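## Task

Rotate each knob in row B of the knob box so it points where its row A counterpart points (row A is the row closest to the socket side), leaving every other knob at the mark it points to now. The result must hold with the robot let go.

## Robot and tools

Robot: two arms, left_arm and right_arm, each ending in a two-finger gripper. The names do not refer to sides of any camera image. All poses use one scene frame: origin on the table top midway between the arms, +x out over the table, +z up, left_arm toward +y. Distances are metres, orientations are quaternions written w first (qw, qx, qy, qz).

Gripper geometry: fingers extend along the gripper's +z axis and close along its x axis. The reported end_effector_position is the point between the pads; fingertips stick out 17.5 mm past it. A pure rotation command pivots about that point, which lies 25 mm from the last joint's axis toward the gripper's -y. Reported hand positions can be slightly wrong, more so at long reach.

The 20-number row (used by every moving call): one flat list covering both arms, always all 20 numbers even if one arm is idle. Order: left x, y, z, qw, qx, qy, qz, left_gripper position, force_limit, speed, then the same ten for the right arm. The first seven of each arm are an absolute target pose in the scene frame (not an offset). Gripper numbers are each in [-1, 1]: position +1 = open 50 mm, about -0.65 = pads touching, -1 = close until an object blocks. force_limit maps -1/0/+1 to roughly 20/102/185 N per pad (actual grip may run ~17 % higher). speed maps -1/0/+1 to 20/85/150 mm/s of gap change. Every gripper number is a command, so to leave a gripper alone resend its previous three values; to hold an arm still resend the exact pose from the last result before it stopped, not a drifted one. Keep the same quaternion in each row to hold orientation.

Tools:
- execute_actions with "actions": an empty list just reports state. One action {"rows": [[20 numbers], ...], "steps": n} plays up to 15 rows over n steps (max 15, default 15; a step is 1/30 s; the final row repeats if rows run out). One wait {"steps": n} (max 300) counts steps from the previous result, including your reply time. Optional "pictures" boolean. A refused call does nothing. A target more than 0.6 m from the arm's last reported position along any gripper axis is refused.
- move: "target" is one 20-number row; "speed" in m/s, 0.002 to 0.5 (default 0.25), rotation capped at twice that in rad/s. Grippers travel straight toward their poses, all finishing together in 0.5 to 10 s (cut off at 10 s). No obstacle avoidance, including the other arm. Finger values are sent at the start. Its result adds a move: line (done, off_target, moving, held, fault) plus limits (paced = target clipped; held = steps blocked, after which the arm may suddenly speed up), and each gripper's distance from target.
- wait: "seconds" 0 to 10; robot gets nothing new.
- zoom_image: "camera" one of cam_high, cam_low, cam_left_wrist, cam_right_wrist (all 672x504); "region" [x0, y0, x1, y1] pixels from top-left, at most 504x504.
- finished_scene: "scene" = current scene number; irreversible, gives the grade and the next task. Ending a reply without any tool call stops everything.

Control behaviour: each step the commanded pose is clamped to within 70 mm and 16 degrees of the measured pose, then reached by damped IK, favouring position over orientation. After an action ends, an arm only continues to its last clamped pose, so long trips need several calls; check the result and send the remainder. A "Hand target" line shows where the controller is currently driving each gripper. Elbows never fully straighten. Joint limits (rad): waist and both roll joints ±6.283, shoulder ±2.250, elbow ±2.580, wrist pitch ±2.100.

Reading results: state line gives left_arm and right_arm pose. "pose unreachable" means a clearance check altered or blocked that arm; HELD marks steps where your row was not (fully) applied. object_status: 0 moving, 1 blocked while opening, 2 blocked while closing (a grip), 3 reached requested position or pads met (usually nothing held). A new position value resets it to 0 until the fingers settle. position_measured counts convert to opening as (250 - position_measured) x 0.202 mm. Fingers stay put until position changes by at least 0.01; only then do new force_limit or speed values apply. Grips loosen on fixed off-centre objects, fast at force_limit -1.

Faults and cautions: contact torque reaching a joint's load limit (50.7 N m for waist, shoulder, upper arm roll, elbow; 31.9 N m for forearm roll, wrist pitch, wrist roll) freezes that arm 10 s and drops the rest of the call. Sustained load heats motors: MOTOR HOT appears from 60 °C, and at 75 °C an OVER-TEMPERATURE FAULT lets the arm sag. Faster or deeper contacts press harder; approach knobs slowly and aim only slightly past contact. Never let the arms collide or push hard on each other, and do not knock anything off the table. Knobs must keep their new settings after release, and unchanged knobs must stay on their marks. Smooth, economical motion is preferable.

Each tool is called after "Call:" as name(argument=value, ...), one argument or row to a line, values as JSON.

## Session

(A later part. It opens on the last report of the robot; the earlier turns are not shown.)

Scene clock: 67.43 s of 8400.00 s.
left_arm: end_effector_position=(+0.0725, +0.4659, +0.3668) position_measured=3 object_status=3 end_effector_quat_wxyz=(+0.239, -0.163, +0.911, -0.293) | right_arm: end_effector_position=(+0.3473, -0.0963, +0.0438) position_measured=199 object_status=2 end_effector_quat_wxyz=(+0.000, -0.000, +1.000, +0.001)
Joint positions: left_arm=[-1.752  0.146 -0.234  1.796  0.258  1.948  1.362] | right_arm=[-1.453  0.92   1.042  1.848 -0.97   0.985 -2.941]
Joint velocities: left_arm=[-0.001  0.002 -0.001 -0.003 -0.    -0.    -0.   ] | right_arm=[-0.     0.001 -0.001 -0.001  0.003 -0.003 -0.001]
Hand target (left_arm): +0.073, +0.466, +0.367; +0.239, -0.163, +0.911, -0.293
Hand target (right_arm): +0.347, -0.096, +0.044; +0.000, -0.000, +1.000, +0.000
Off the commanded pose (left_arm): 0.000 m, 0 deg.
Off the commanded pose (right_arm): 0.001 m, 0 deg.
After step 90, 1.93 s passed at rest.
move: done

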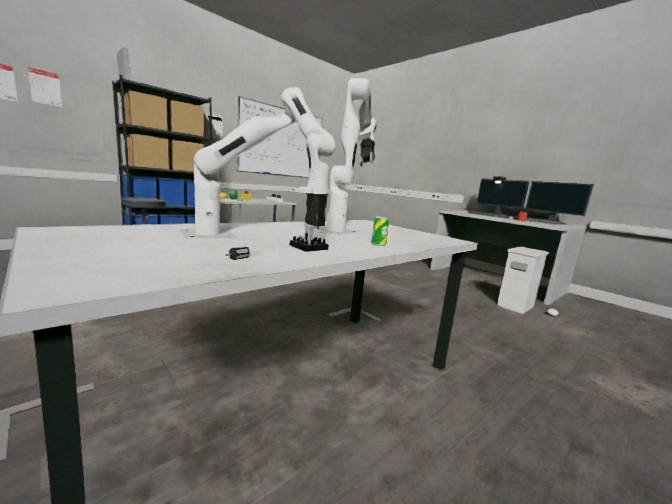

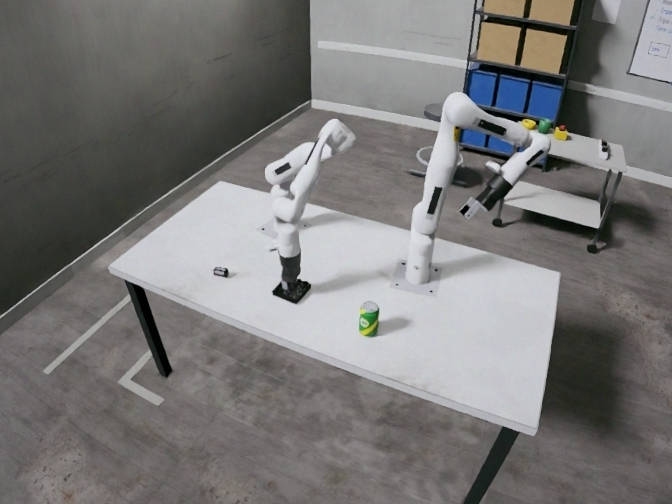

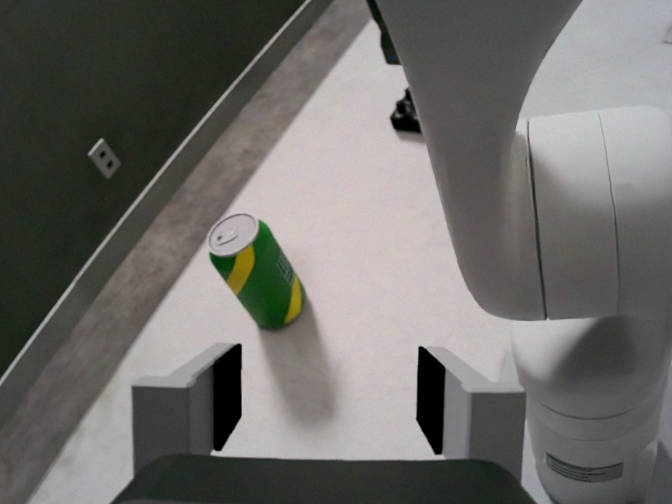

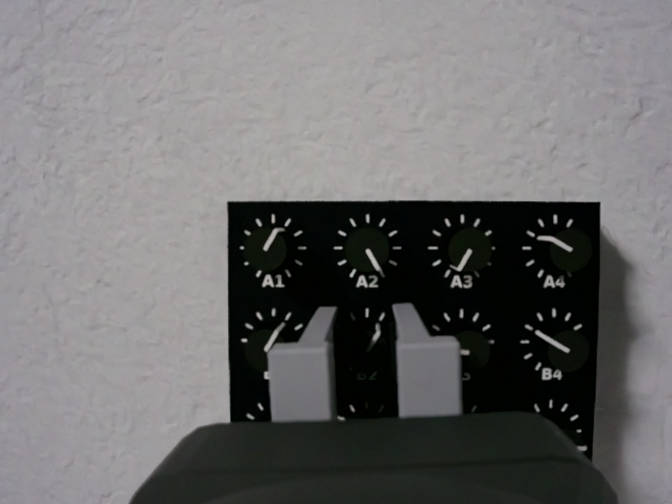

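Call:
move(
  target=[0.0725,0.4659,0.3668,0.239,-0.163,0.911,-0.293,1,0,0,0.3473,-0.0963,0.0435,0,0,-1,0,0,-0.7,-0.5],
)

Call:
move(
  target=[0.0725,0.4659,0.3668,0.239,-0.163,0.911,-0.293,1,0,0,0.3473,-0.0963,0.068,0,0,-1,0,0,-0.7,-0.5],
  speed=0.08,
)

Call:
move(
  target=[0.0725,0.4659,0.3668,0.239,-0.163,0.911,-0.293,1,0,0,0.3473,-0.0965,0.068,0,0.7071,-0.7071,0,0,-0.7,-0.5],
  speed=0.4,
)

Call:
move(
  target=[0.0725,0.4659,0.3668,0.239,-0.163,0.911,-0.293,1,0,0,0.347,-0.0965,0.056,0,1,0,0,0,-0.7,-0.5],
  speed=0.4,
)

Call:
zoom_image(
  camera="cam_right_wrist",
  region=[260, 220, 480, 430],
)

Scene clock: 81.43 s of 8400.00 s.
left_arm: end_effector_position=(+0.0725, +0.4659, +0.3668) position_measured=3 object_status=3 end_effector_quat_wxyz=(+0.239, -0.163, +0.911, -0.293) | right_arm: end_effector_position=(+0.3473, -0.0963, +0.0435) position_measured=152 object_status=3 end_effector_quat_wxyz=(+0.000, -0.000, +1.000, +0.000)
Joint positions: left_arm=[-1.752  0.146 -0.234  1.796  0.258  1.948  1.362] | right_arm=[-1.452  0.922  1.041  1.847 -0.969  0.986 -2.942]
Joint velocities: left_arm=[ 0.    -0.002 -0.     0.002 -0.001  0.     0.   ] | right_arm=[-0.     0.001  0.     0.    -0.    -0.    -0.   ]
Hand target (left_arm): +0.073, +0.466, +0.367; +0.239, -0.163, +0.911, -0.293
Hand target (right_arm): +0.347, -0.096, +0.044; -0.000, +0.000, +1.000, -0.000
Off the commanded pose (left_arm): 0.000 m, 0 deg.
Off the commanded pose (right_arm): 0.000 m, 0 deg.
After step 90, 10.30 s passed at rest.
move: done

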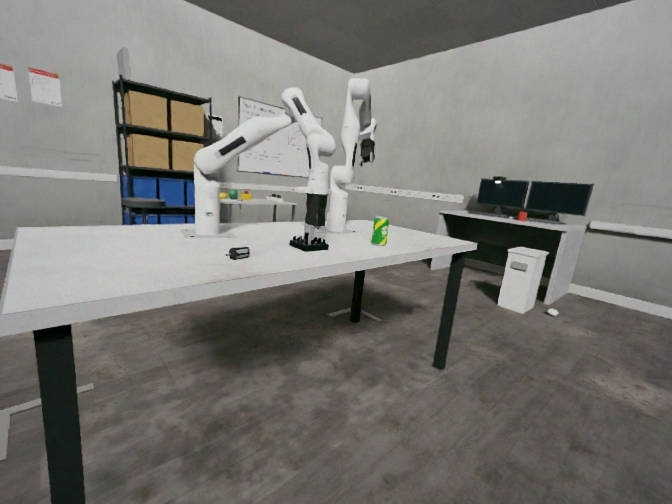

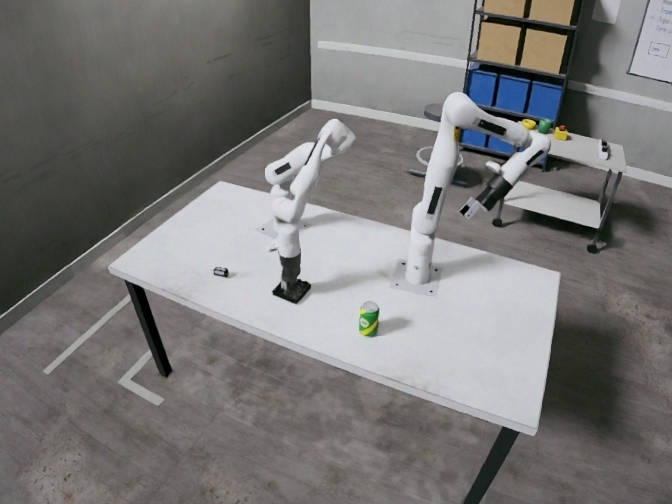

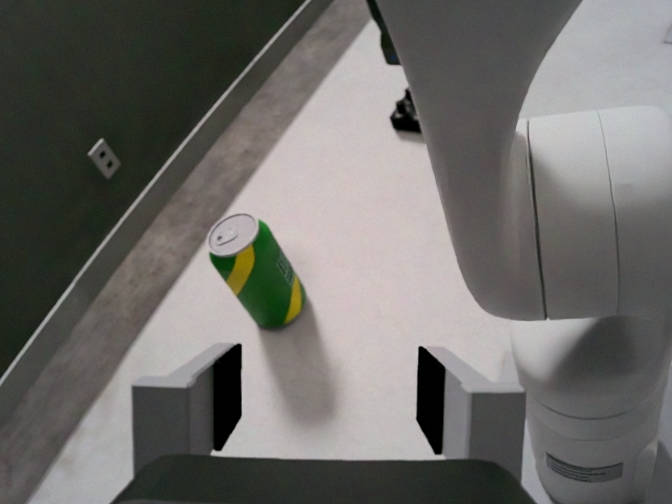

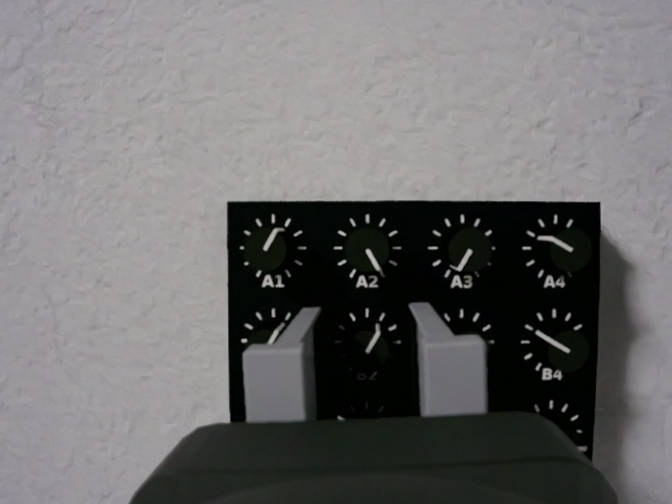

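Scene clock: 82.13 s of 8400.00 s.
left_arm: end_effector_position=(+0.0725, +0.4659, +0.3668) position_measured=3 object_status=3 end_effector_quat_wxyz=(+0.239, -0.163, +0.911, -0.293) | right_arm: end_effector_position=(+0.3473, -0.0965, +0.0679) position_measured=152 object_status=3 end_effector_quat_wxyz=(-0.000, +0.000, +1.000, -0.000)
Joint positions: left_arm=[-1.752  0.146 -0.234  1.796  0.258  1.948  1.362] | right_arm=[-1.472  0.886  1.083  1.828 -0.92   1.033 -2.975]
Joint velocities: left_arm=[ 0.     0.     0.001  0.001 -0.001  0.    -0.   ] | right_arm=[-0.003 -0.002 -0.001 -0.    -0.002  0.001  0.   ]
Hand target (left_arm): +0.073, +0.466, +0.367; +0.239, -0.163, +0.911, -0.293
Hand target (right_arm): +0.347, -0.096, +0.068; -0.000, +0.000, +1.000, -0.000
Off the commanded pose (left_arm): 0.000 m, 0 deg.
Off the commanded pose (right_arm): 0.000 m, 0 deg.
move: done

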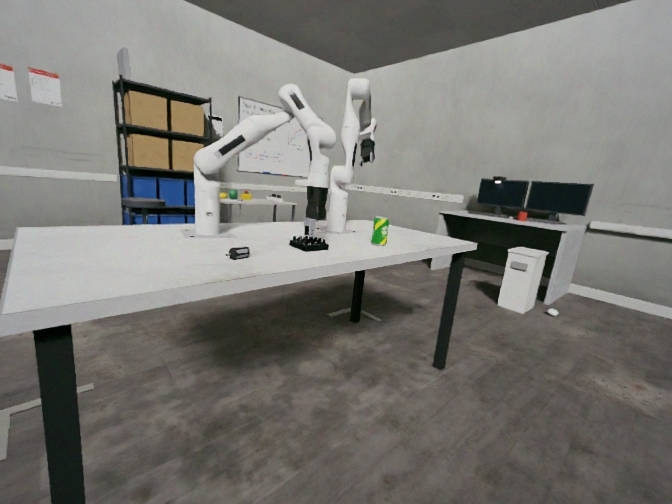

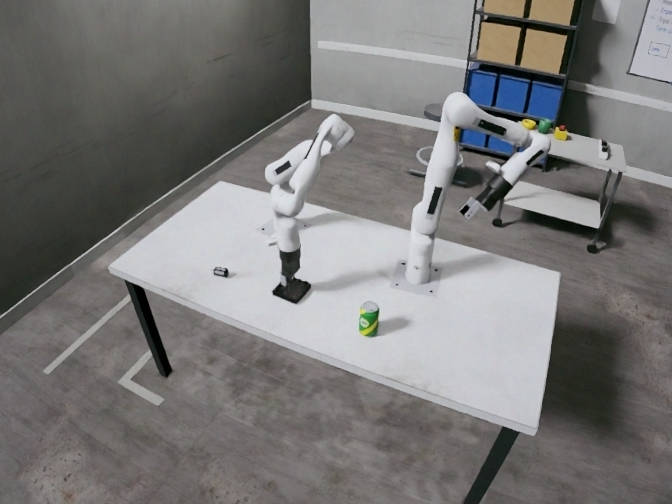

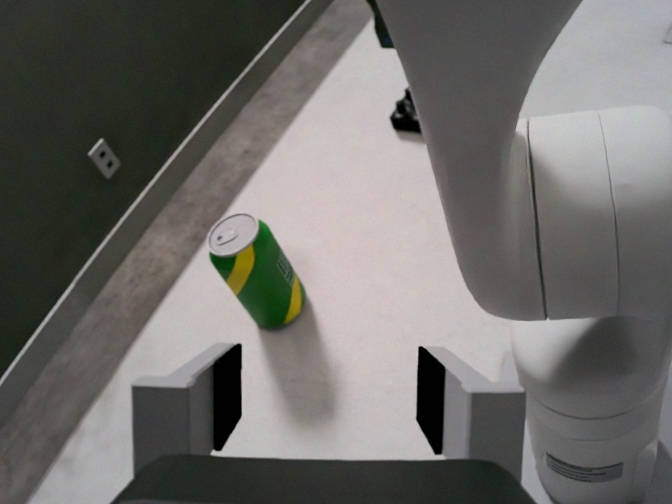

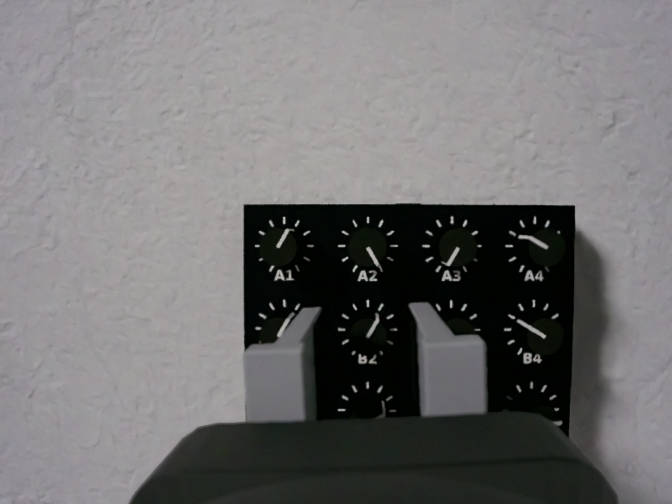

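Scene clock: 84.50 s of 8400.00 s.
left_arm: end_effector_position=(+0.0725, +0.4659, +0.3668) position_measured=3 object_status=3 end_effector_quat_wxyz=(+0.239, -0.163, +0.911, -0.293) | right_arm: end_effector_position=(+0.3471, -0.0967, +0.0677) position_measured=152 object_status=3 end_effector_quat_wxyz=(+0.001, +0.707, -0.707, +0.000)
Joint positions: left_arm=[-1.752  0.146 -0.234  1.796  0.258  1.948  1.362] | right_arm=[-1.299  0.65   0.699  1.941 -0.593  0.768 -1.654]
Joint velocities: left_arm=[ 0.001 -0.     0.001 -0.     0.001 -0.    -0.   ] | right_arm=[ 0.004 -0.002  0.004  0.    -0.004  0.001  0.002]
Hand target (left_arm): +0.073, +0.466, +0.367; +0.239, -0.163, +0.911, -0.293
Hand target (right_arm): +0.347, -0.097, +0.068; +0.000, +0.707, -0.707, +0.000
Off the commanded pose (left_arm): 0.000 m, 0 deg.
Off the commanded pose (right_arm): 0.000 m, 0 deg.
move: done

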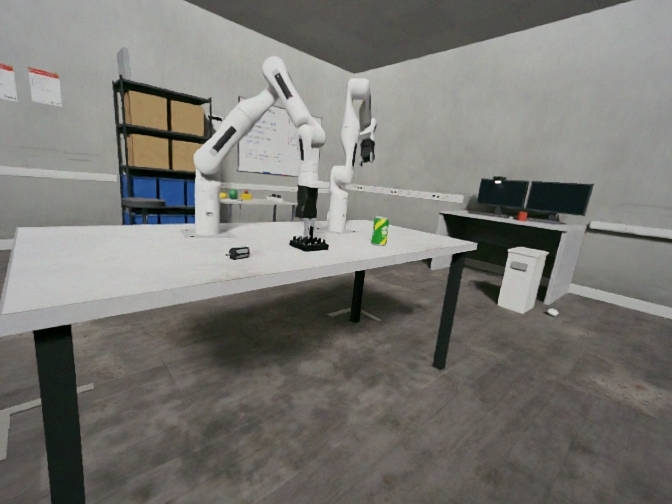

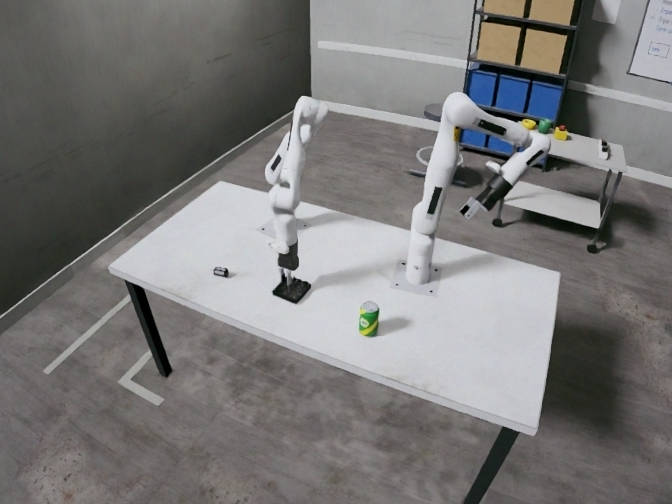

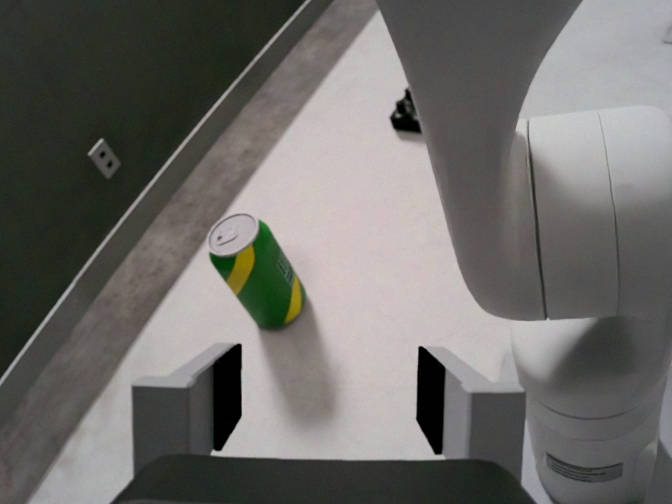

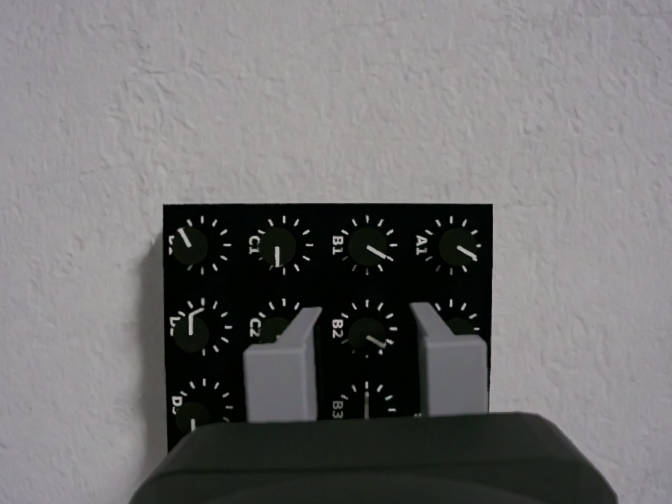

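Scene clock: 86.87 s of 8400.00 s.
left_arm: end_effector_position=(+0.0725, +0.4659, +0.3668) position_measured=3 object_status=3 end_effector_quat_wxyz=(+0.239, -0.163, +0.911, -0.293) | right_arm: end_effector_position=(+0.3468, -0.0966, +0.0559) position_measured=152 object_status=3 end_effector_quat_wxyz=(+0.000, +1.000, +0.000, -0.000)
Joint positions: left_arm=[-1.752  0.146 -0.234  1.796  0.258  1.948  1.362] | right_arm=[-0.911  0.593  0.24   1.914 -0.217  0.66  -0.365]
Joint velocities: left_arm=[ 0.    -0.     0.     0.    -0.     0.     0.001] | right_arm=[ 0.005 -0.001  0.004  0.    -0.004  0.002  0.003]
Hand target (left_arm): +0.073, +0.466, +0.367; +0.239, -0.163, +0.911, -0.293
Hand target (right_arm): +0.347, -0.097, +0.056; +0.000, +1.000, -0.000, -0.000
Off the commanded pose (left_arm): 0.000 m, 0 deg.
Off the commanded pose (right_arm): 0.000 m, 0 deg.
move: done

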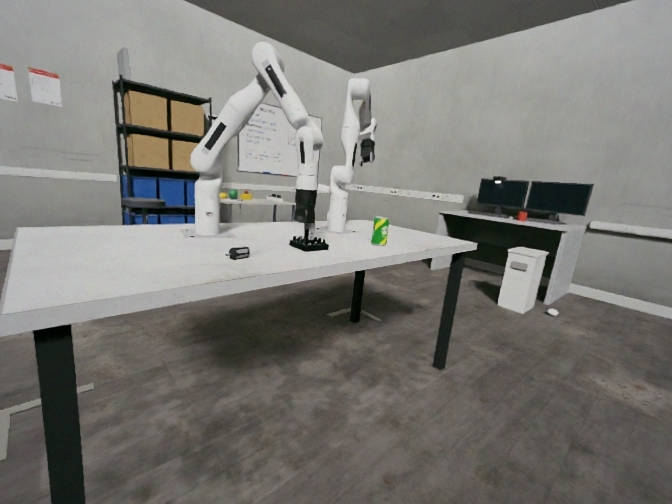

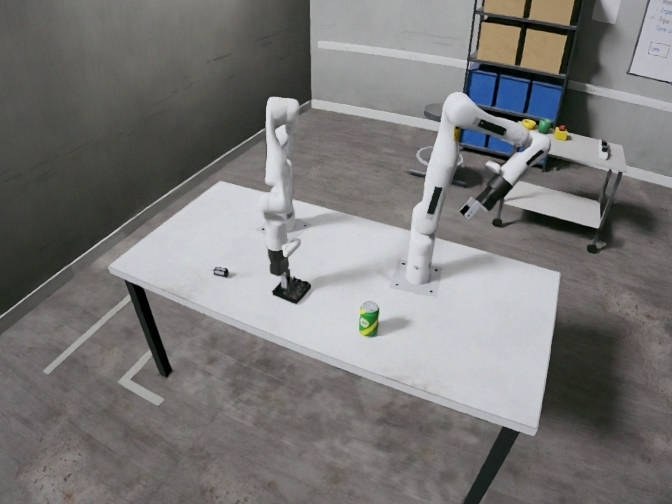

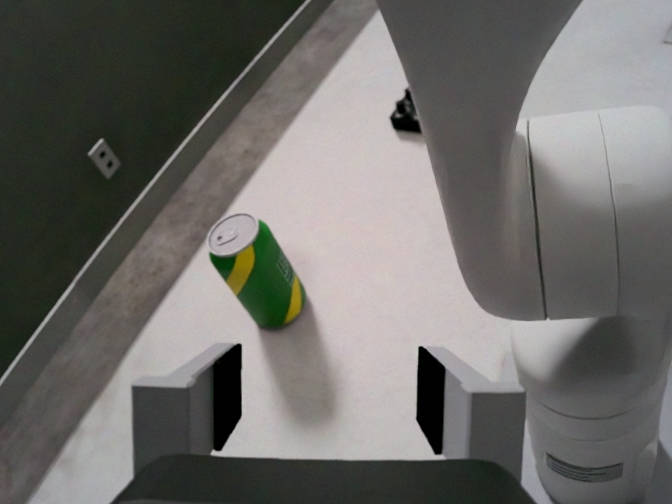

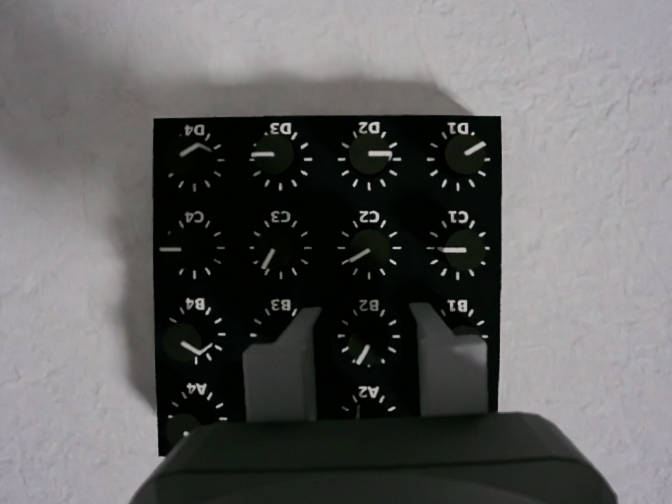

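Region (260, 220, 480, 430) of cam_right_wrist's 672x504 image, scaled by 2.291; it fills the top 481 rows of this view, and the rest is white.

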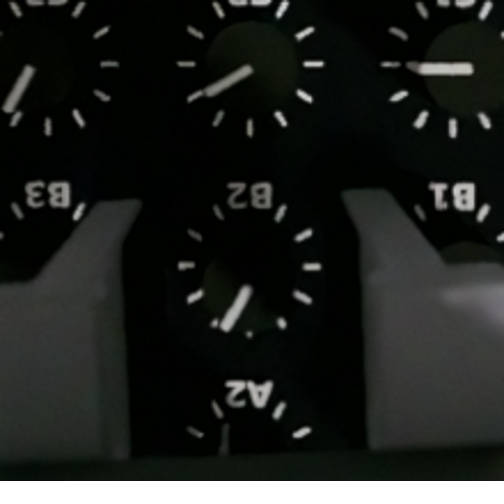

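Call:
move(
  target=[0.0725,0.4659,0.3668,0.239,-0.163,0.911,-0.293,1,0,0,0.3479,-0.0966,0.0435,0,1,0,0,0,-0.7,-0.5],
  speed=0.02,
)

Call:
move(
  target=[0.0725,0.4659,0.3668,0.239,-0.163,0.911,-0.293,1,0,0,0.3479,-0.0966,0.0435,0,1,0,0,-1,-0.7,-1],
)

Call:
move(
  target=[0.0725,0.4659,0.3668,0.239,-0.163,0.911,-0.293,1,0,0,0.3474,-0.0964,0.0435,0,0.5,-0.866,0,-1,-0.7,-1],
)

Call:
move(
  target=[0.0725,0.4659,0.3668,0.239,-0.163,0.911,-0.293,1,0,0,0.3474,-0.0964,0.0435,0,0.5,-0.866,0,-0.08,-0.7,-0.5],
)

Call:
zoom_image(
  camera="cam_right_wrist",
  region=[260, 220, 480, 430],
)

Scene clock: 101.13 s of 8400.00 s.
left_arm: end_effector_position=(+0.0725, +0.4659, +0.3668) position_measured=3 object_status=3 end_effector_quat_wxyz=(+0.239, -0.163, +0.911, -0.293) | right_arm: end_effector_position=(+0.3479, -0.0965, +0.0436) position_measured=152 object_status=3 end_effector_quat_wxyz=(-0.000, +1.000, +0.000, +0.000)
Joint positions: left_arm=[-1.752  0.146 -0.234  1.796  0.258  1.948  1.362] | right_arm=[-0.902  0.619  0.229  1.921 -0.227  0.626 -0.356]
Joint velocities: left_arm=[-0.    -0.    -0.    -0.    -0.001 -0.    -0.   ] | right_arm=[ 0.001  0.002  0.     0.    -0.002  0.003  0.   ]
Hand target (left_arm): +0.073, +0.466, +0.367; +0.239, -0.163, +0.911, -0.293
Hand target (right_arm): +0.348, -0.097, +0.043; +0.000, +1.000, +0.000, +0.000
Off the commanded pose (left_arm): 0.000 m, 0 deg.
Off the commanded pose (right_arm): 0.000 m, 0 deg.
After step 90, 10.43 s passed at rest.
move: done

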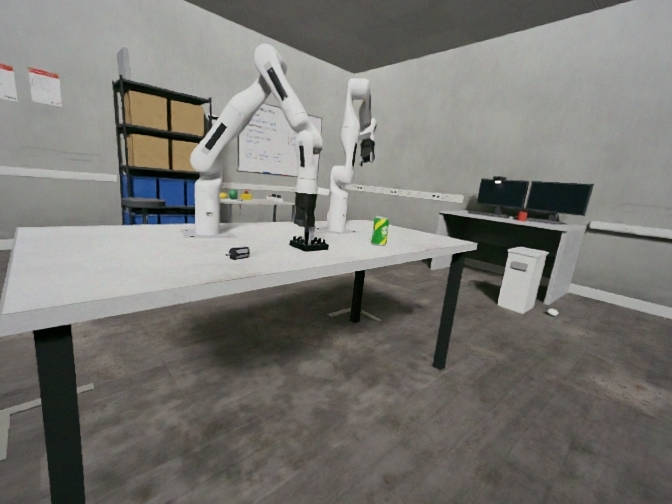

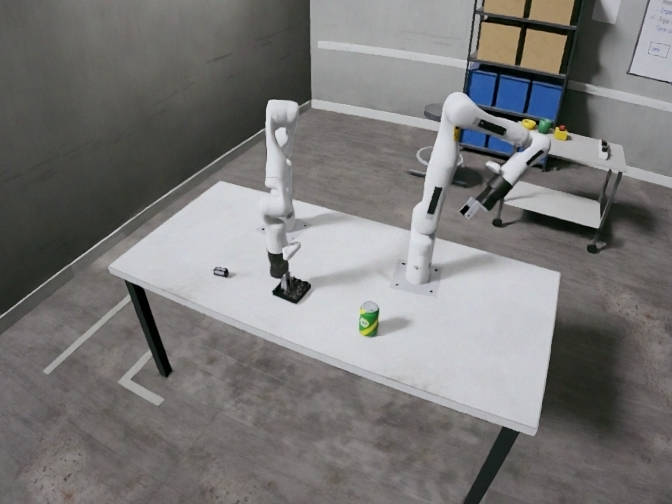

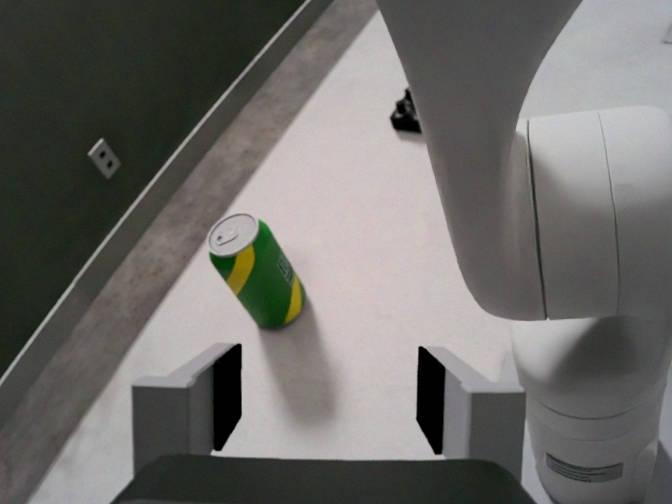

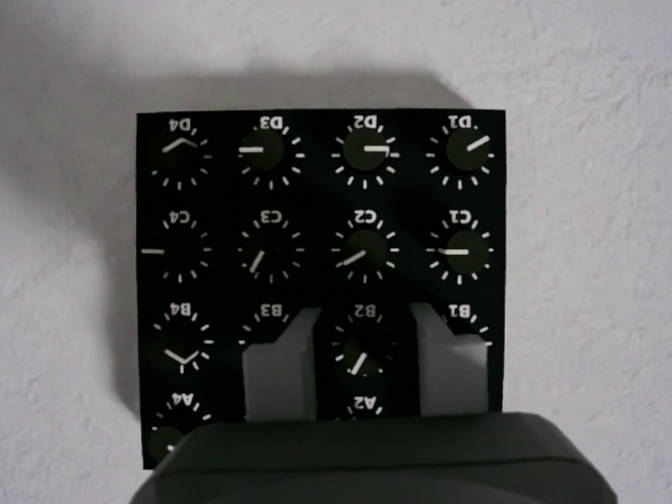

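Scene clock: 101.83 s of 8400.00 s.
left_arm: end_effector_position=(+0.0725, +0.4659, +0.3668) position_measured=3 object_status=3 end_effector_quat_wxyz=(+0.239, -0.163, +0.911, -0.293) | right_arm: end_effector_position=(+0.3473, -0.0966, +0.0435) position_measured=199 object_status=2 end_effector_quat_wxyz=(+0.000, +1.000, +0.000, -0.001)
Joint positions: left_arm=[-1.752  0.146 -0.234  1.796  0.258  1.948  1.362] | right_arm=[-0.902  0.619  0.229  1.921 -0.227  0.627 -0.356]
Joint velocities: left_arm=[ 0.    -0.    -0.    -0.001 -0.001 -0.    -0.001] | right_arm=[-0.     0.001  0.001  0.    -0.002 -0.     0.   ]
Hand target (left_arm): +0.073, +0.466, +0.367; +0.239, -0.163, +0.911, -0.293
Hand target (right_arm): +0.348, -0.097, +0.044; +0.000, +1.000, +0.000, -0.000
Off the commanded pose (left_arm): 0.000 m, 0 deg.
Off the commanded pose (right_arm): 0.001 m, 0 deg.
move: done

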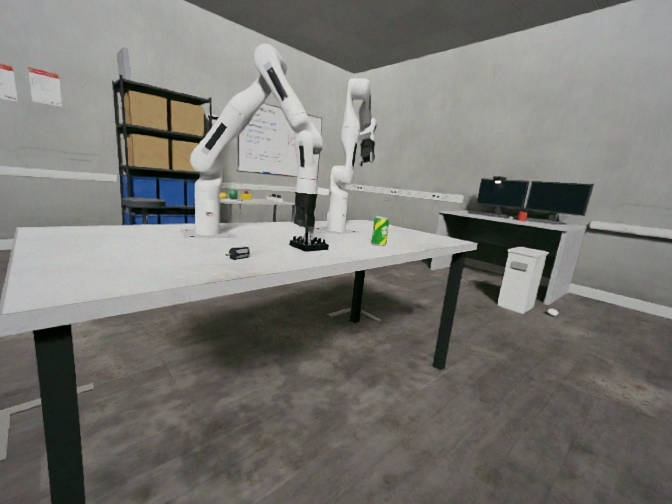

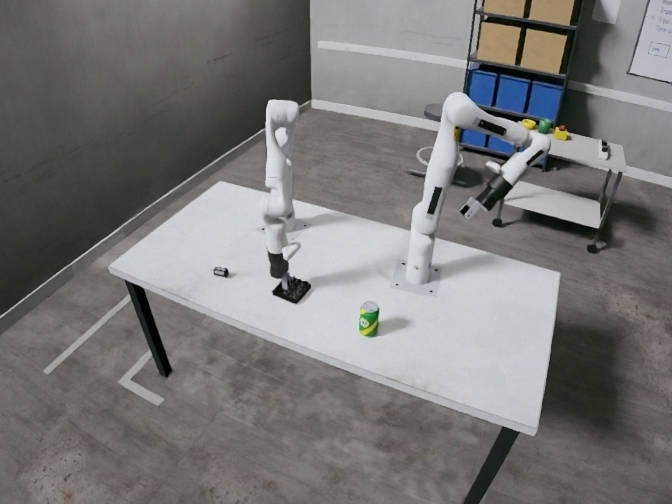

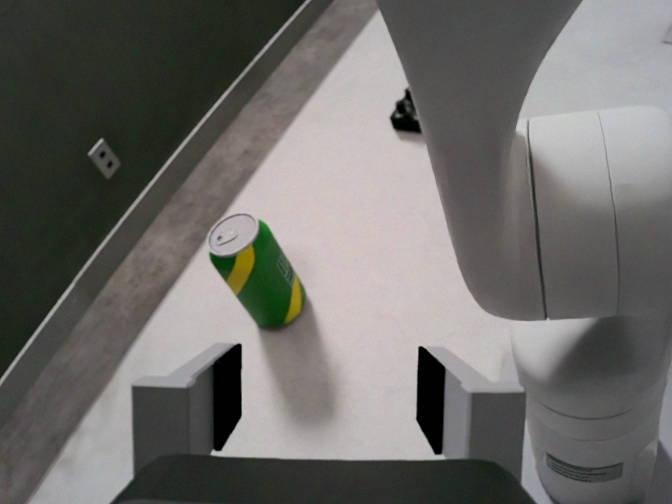

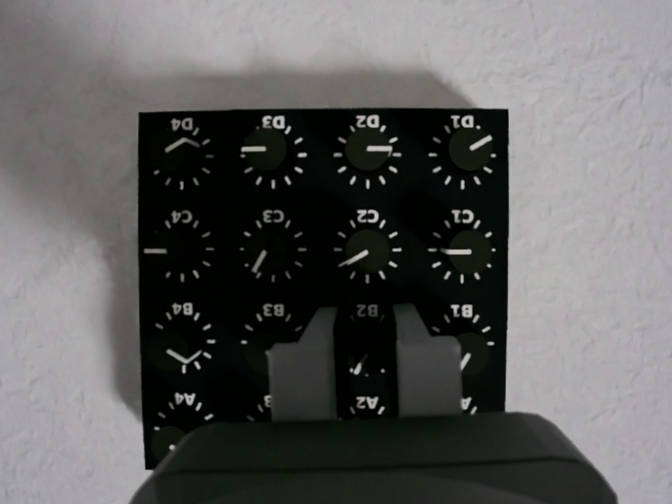

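Scene clock: 106.33 s of 8400.00 s.
left_arm: end_effector_position=(+0.0725, +0.4659, +0.3668) position_measured=3 object_status=3 end_effector_quat_wxyz=(+0.239, -0.163, +0.911, -0.293) | right_arm: end_effector_position=(+0.3476, -0.0966, +0.0436) position_measured=199 object_status=2 end_effector_quat_wxyz=(+0.000, -0.500, +0.866, +0.000)
Joint positions: left_arm=[-1.752  0.146 -0.234  1.796  0.258  1.948  1.362] | right_arm=[-1.368  0.764  0.808  1.93  -0.778  0.793 -2.038]
Joint velocities: left_arm=[ 0.     0.001 -0.     0.002  0.001  0.    -0.   ] | right_arm=[-0.002  0.003  0.    -0.     0.005 -0.001 -0.003]
Hand target (left_arm): +0.073, +0.466, +0.367; +0.239, -0.163, +0.911, -0.293
Hand target (right_arm): +0.347, -0.096, +0.044; +0.001, -0.500, +0.866, +0.000
Off the commanded pose (left_arm): 0.000 m, 0 deg.
Off the commanded pose (right_arm): 0.000 m, 0 deg.
move: done

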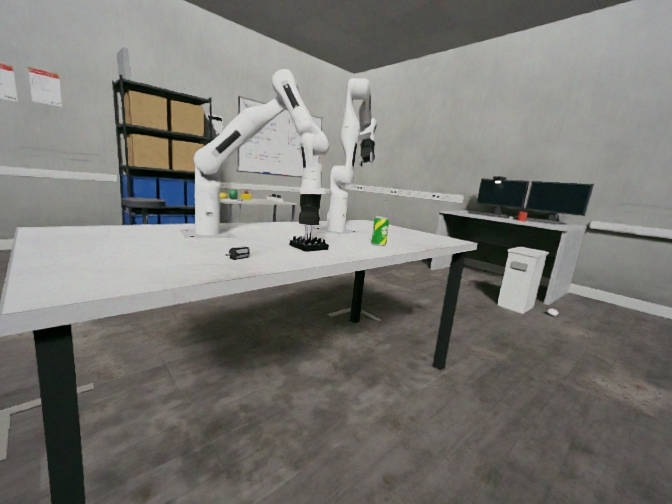

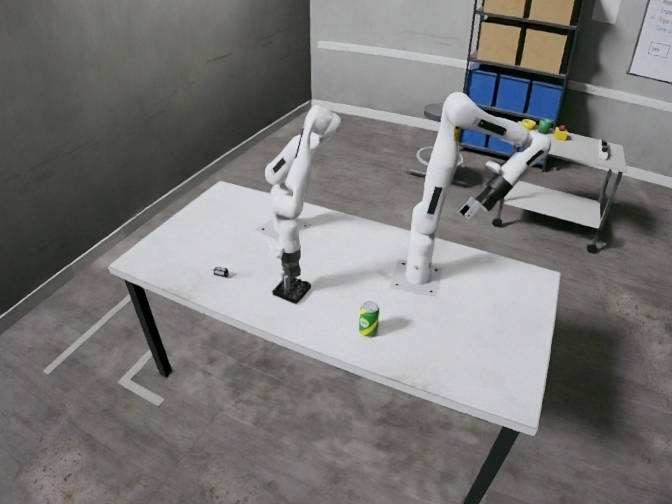

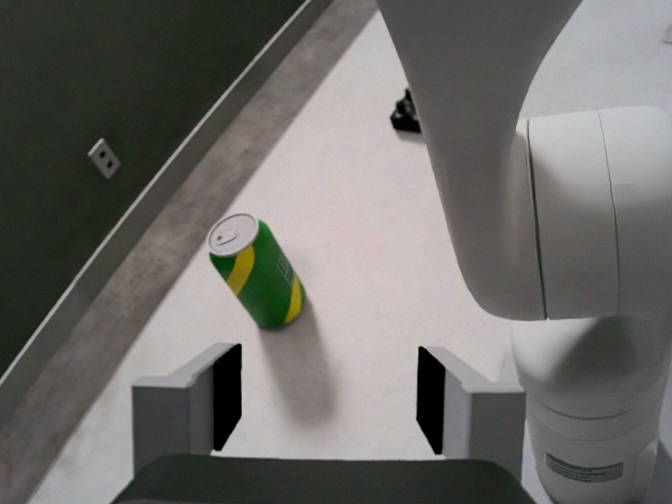

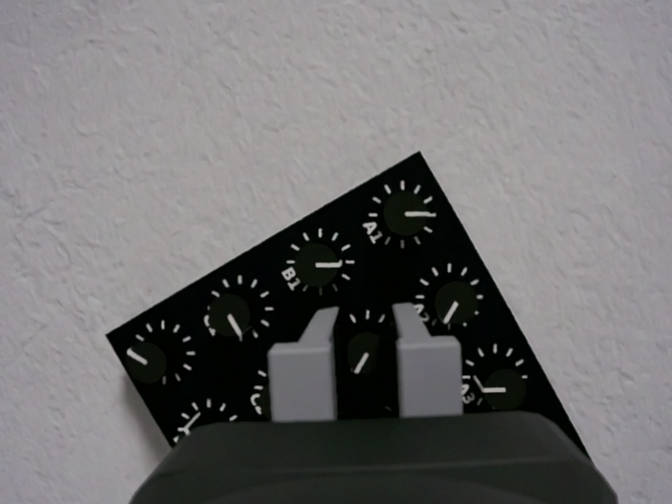

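Scene clock: 107.03 s of 8400.00 s.
left_arm: end_effector_position=(+0.0725, +0.4659, +0.3668) position_measured=3 object_status=3 end_effector_quat_wxyz=(+0.239, -0.163, +0.911, -0.293) | right_arm: end_effector_position=(+0.3474, -0.0964, +0.0435) position_measured=165 object_status=3 end_effector_quat_wxyz=(+0.000, -0.500, +0.866, -0.000)
Joint positions: left_arm=[-1.752  0.146 -0.234  1.796  0.258  1.948  1.362] | right_arm=[-1.369  0.765  0.808  1.929 -0.778  0.794 -2.039]
Joint velocities: left_arm=[-0.001 -0.     0.001 -0.    -0.001  0.     0.   ] | right_arm=[-0.     0.    -0.    -0.     0.    -0.001 -0.   ]
Hand target (left_arm): +0.073, +0.466, +0.367; +0.239, -0.163, +0.911, -0.293
Hand target (right_arm): +0.347, -0.096, +0.044; -0.000, -0.500, +0.866, -0.000
Off the commanded pose (left_arm): 0.000 m, 0 deg.
Off the commanded pose (right_arm): 0.000 m, 0 deg.
move: done

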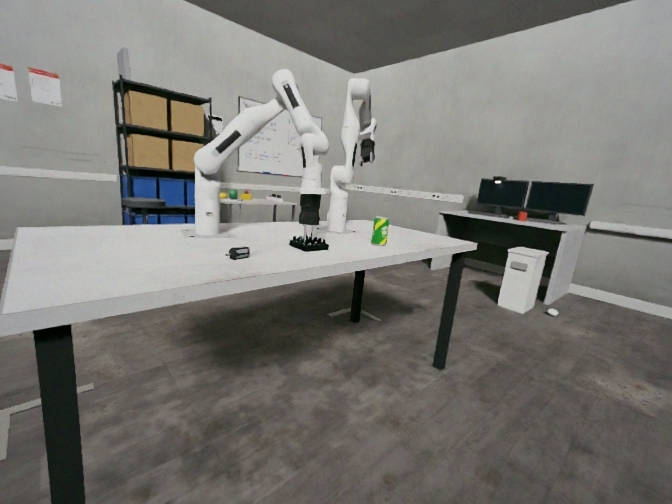

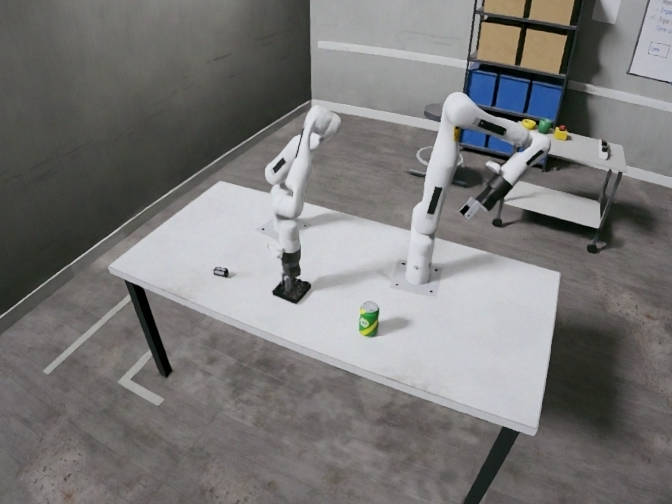

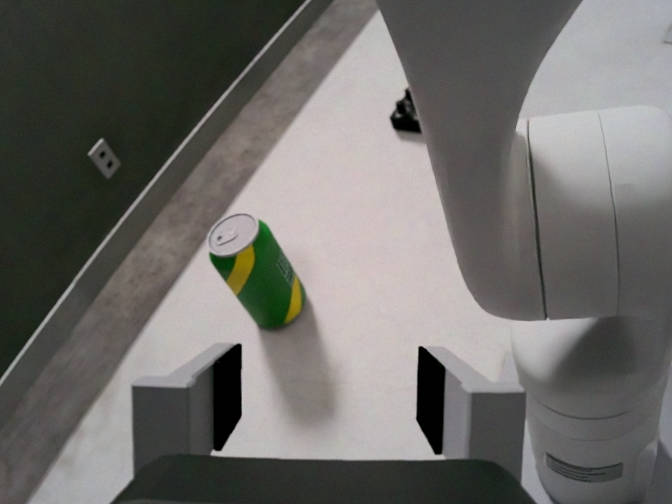

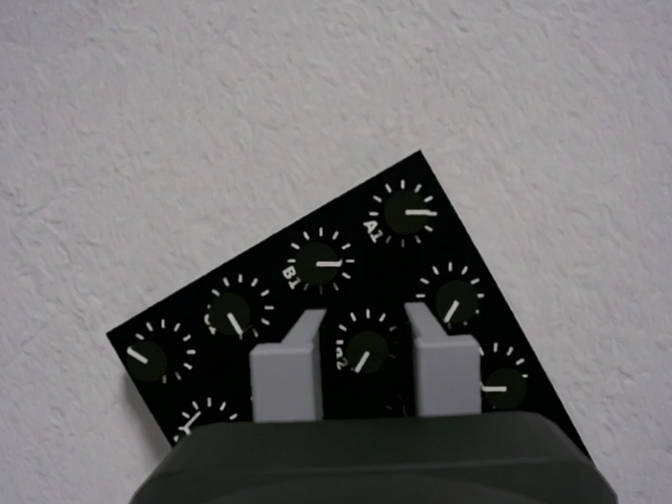

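Region (260, 220, 480, 430) of cam_right_wrist's 672x504 image, scaled by 2.291; it fills the top 481 rows of this view, and the rest is white.

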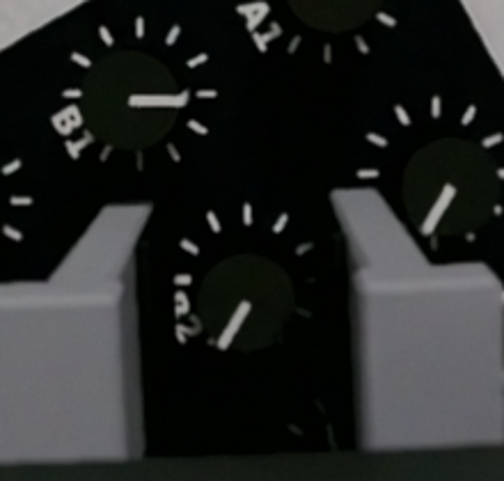

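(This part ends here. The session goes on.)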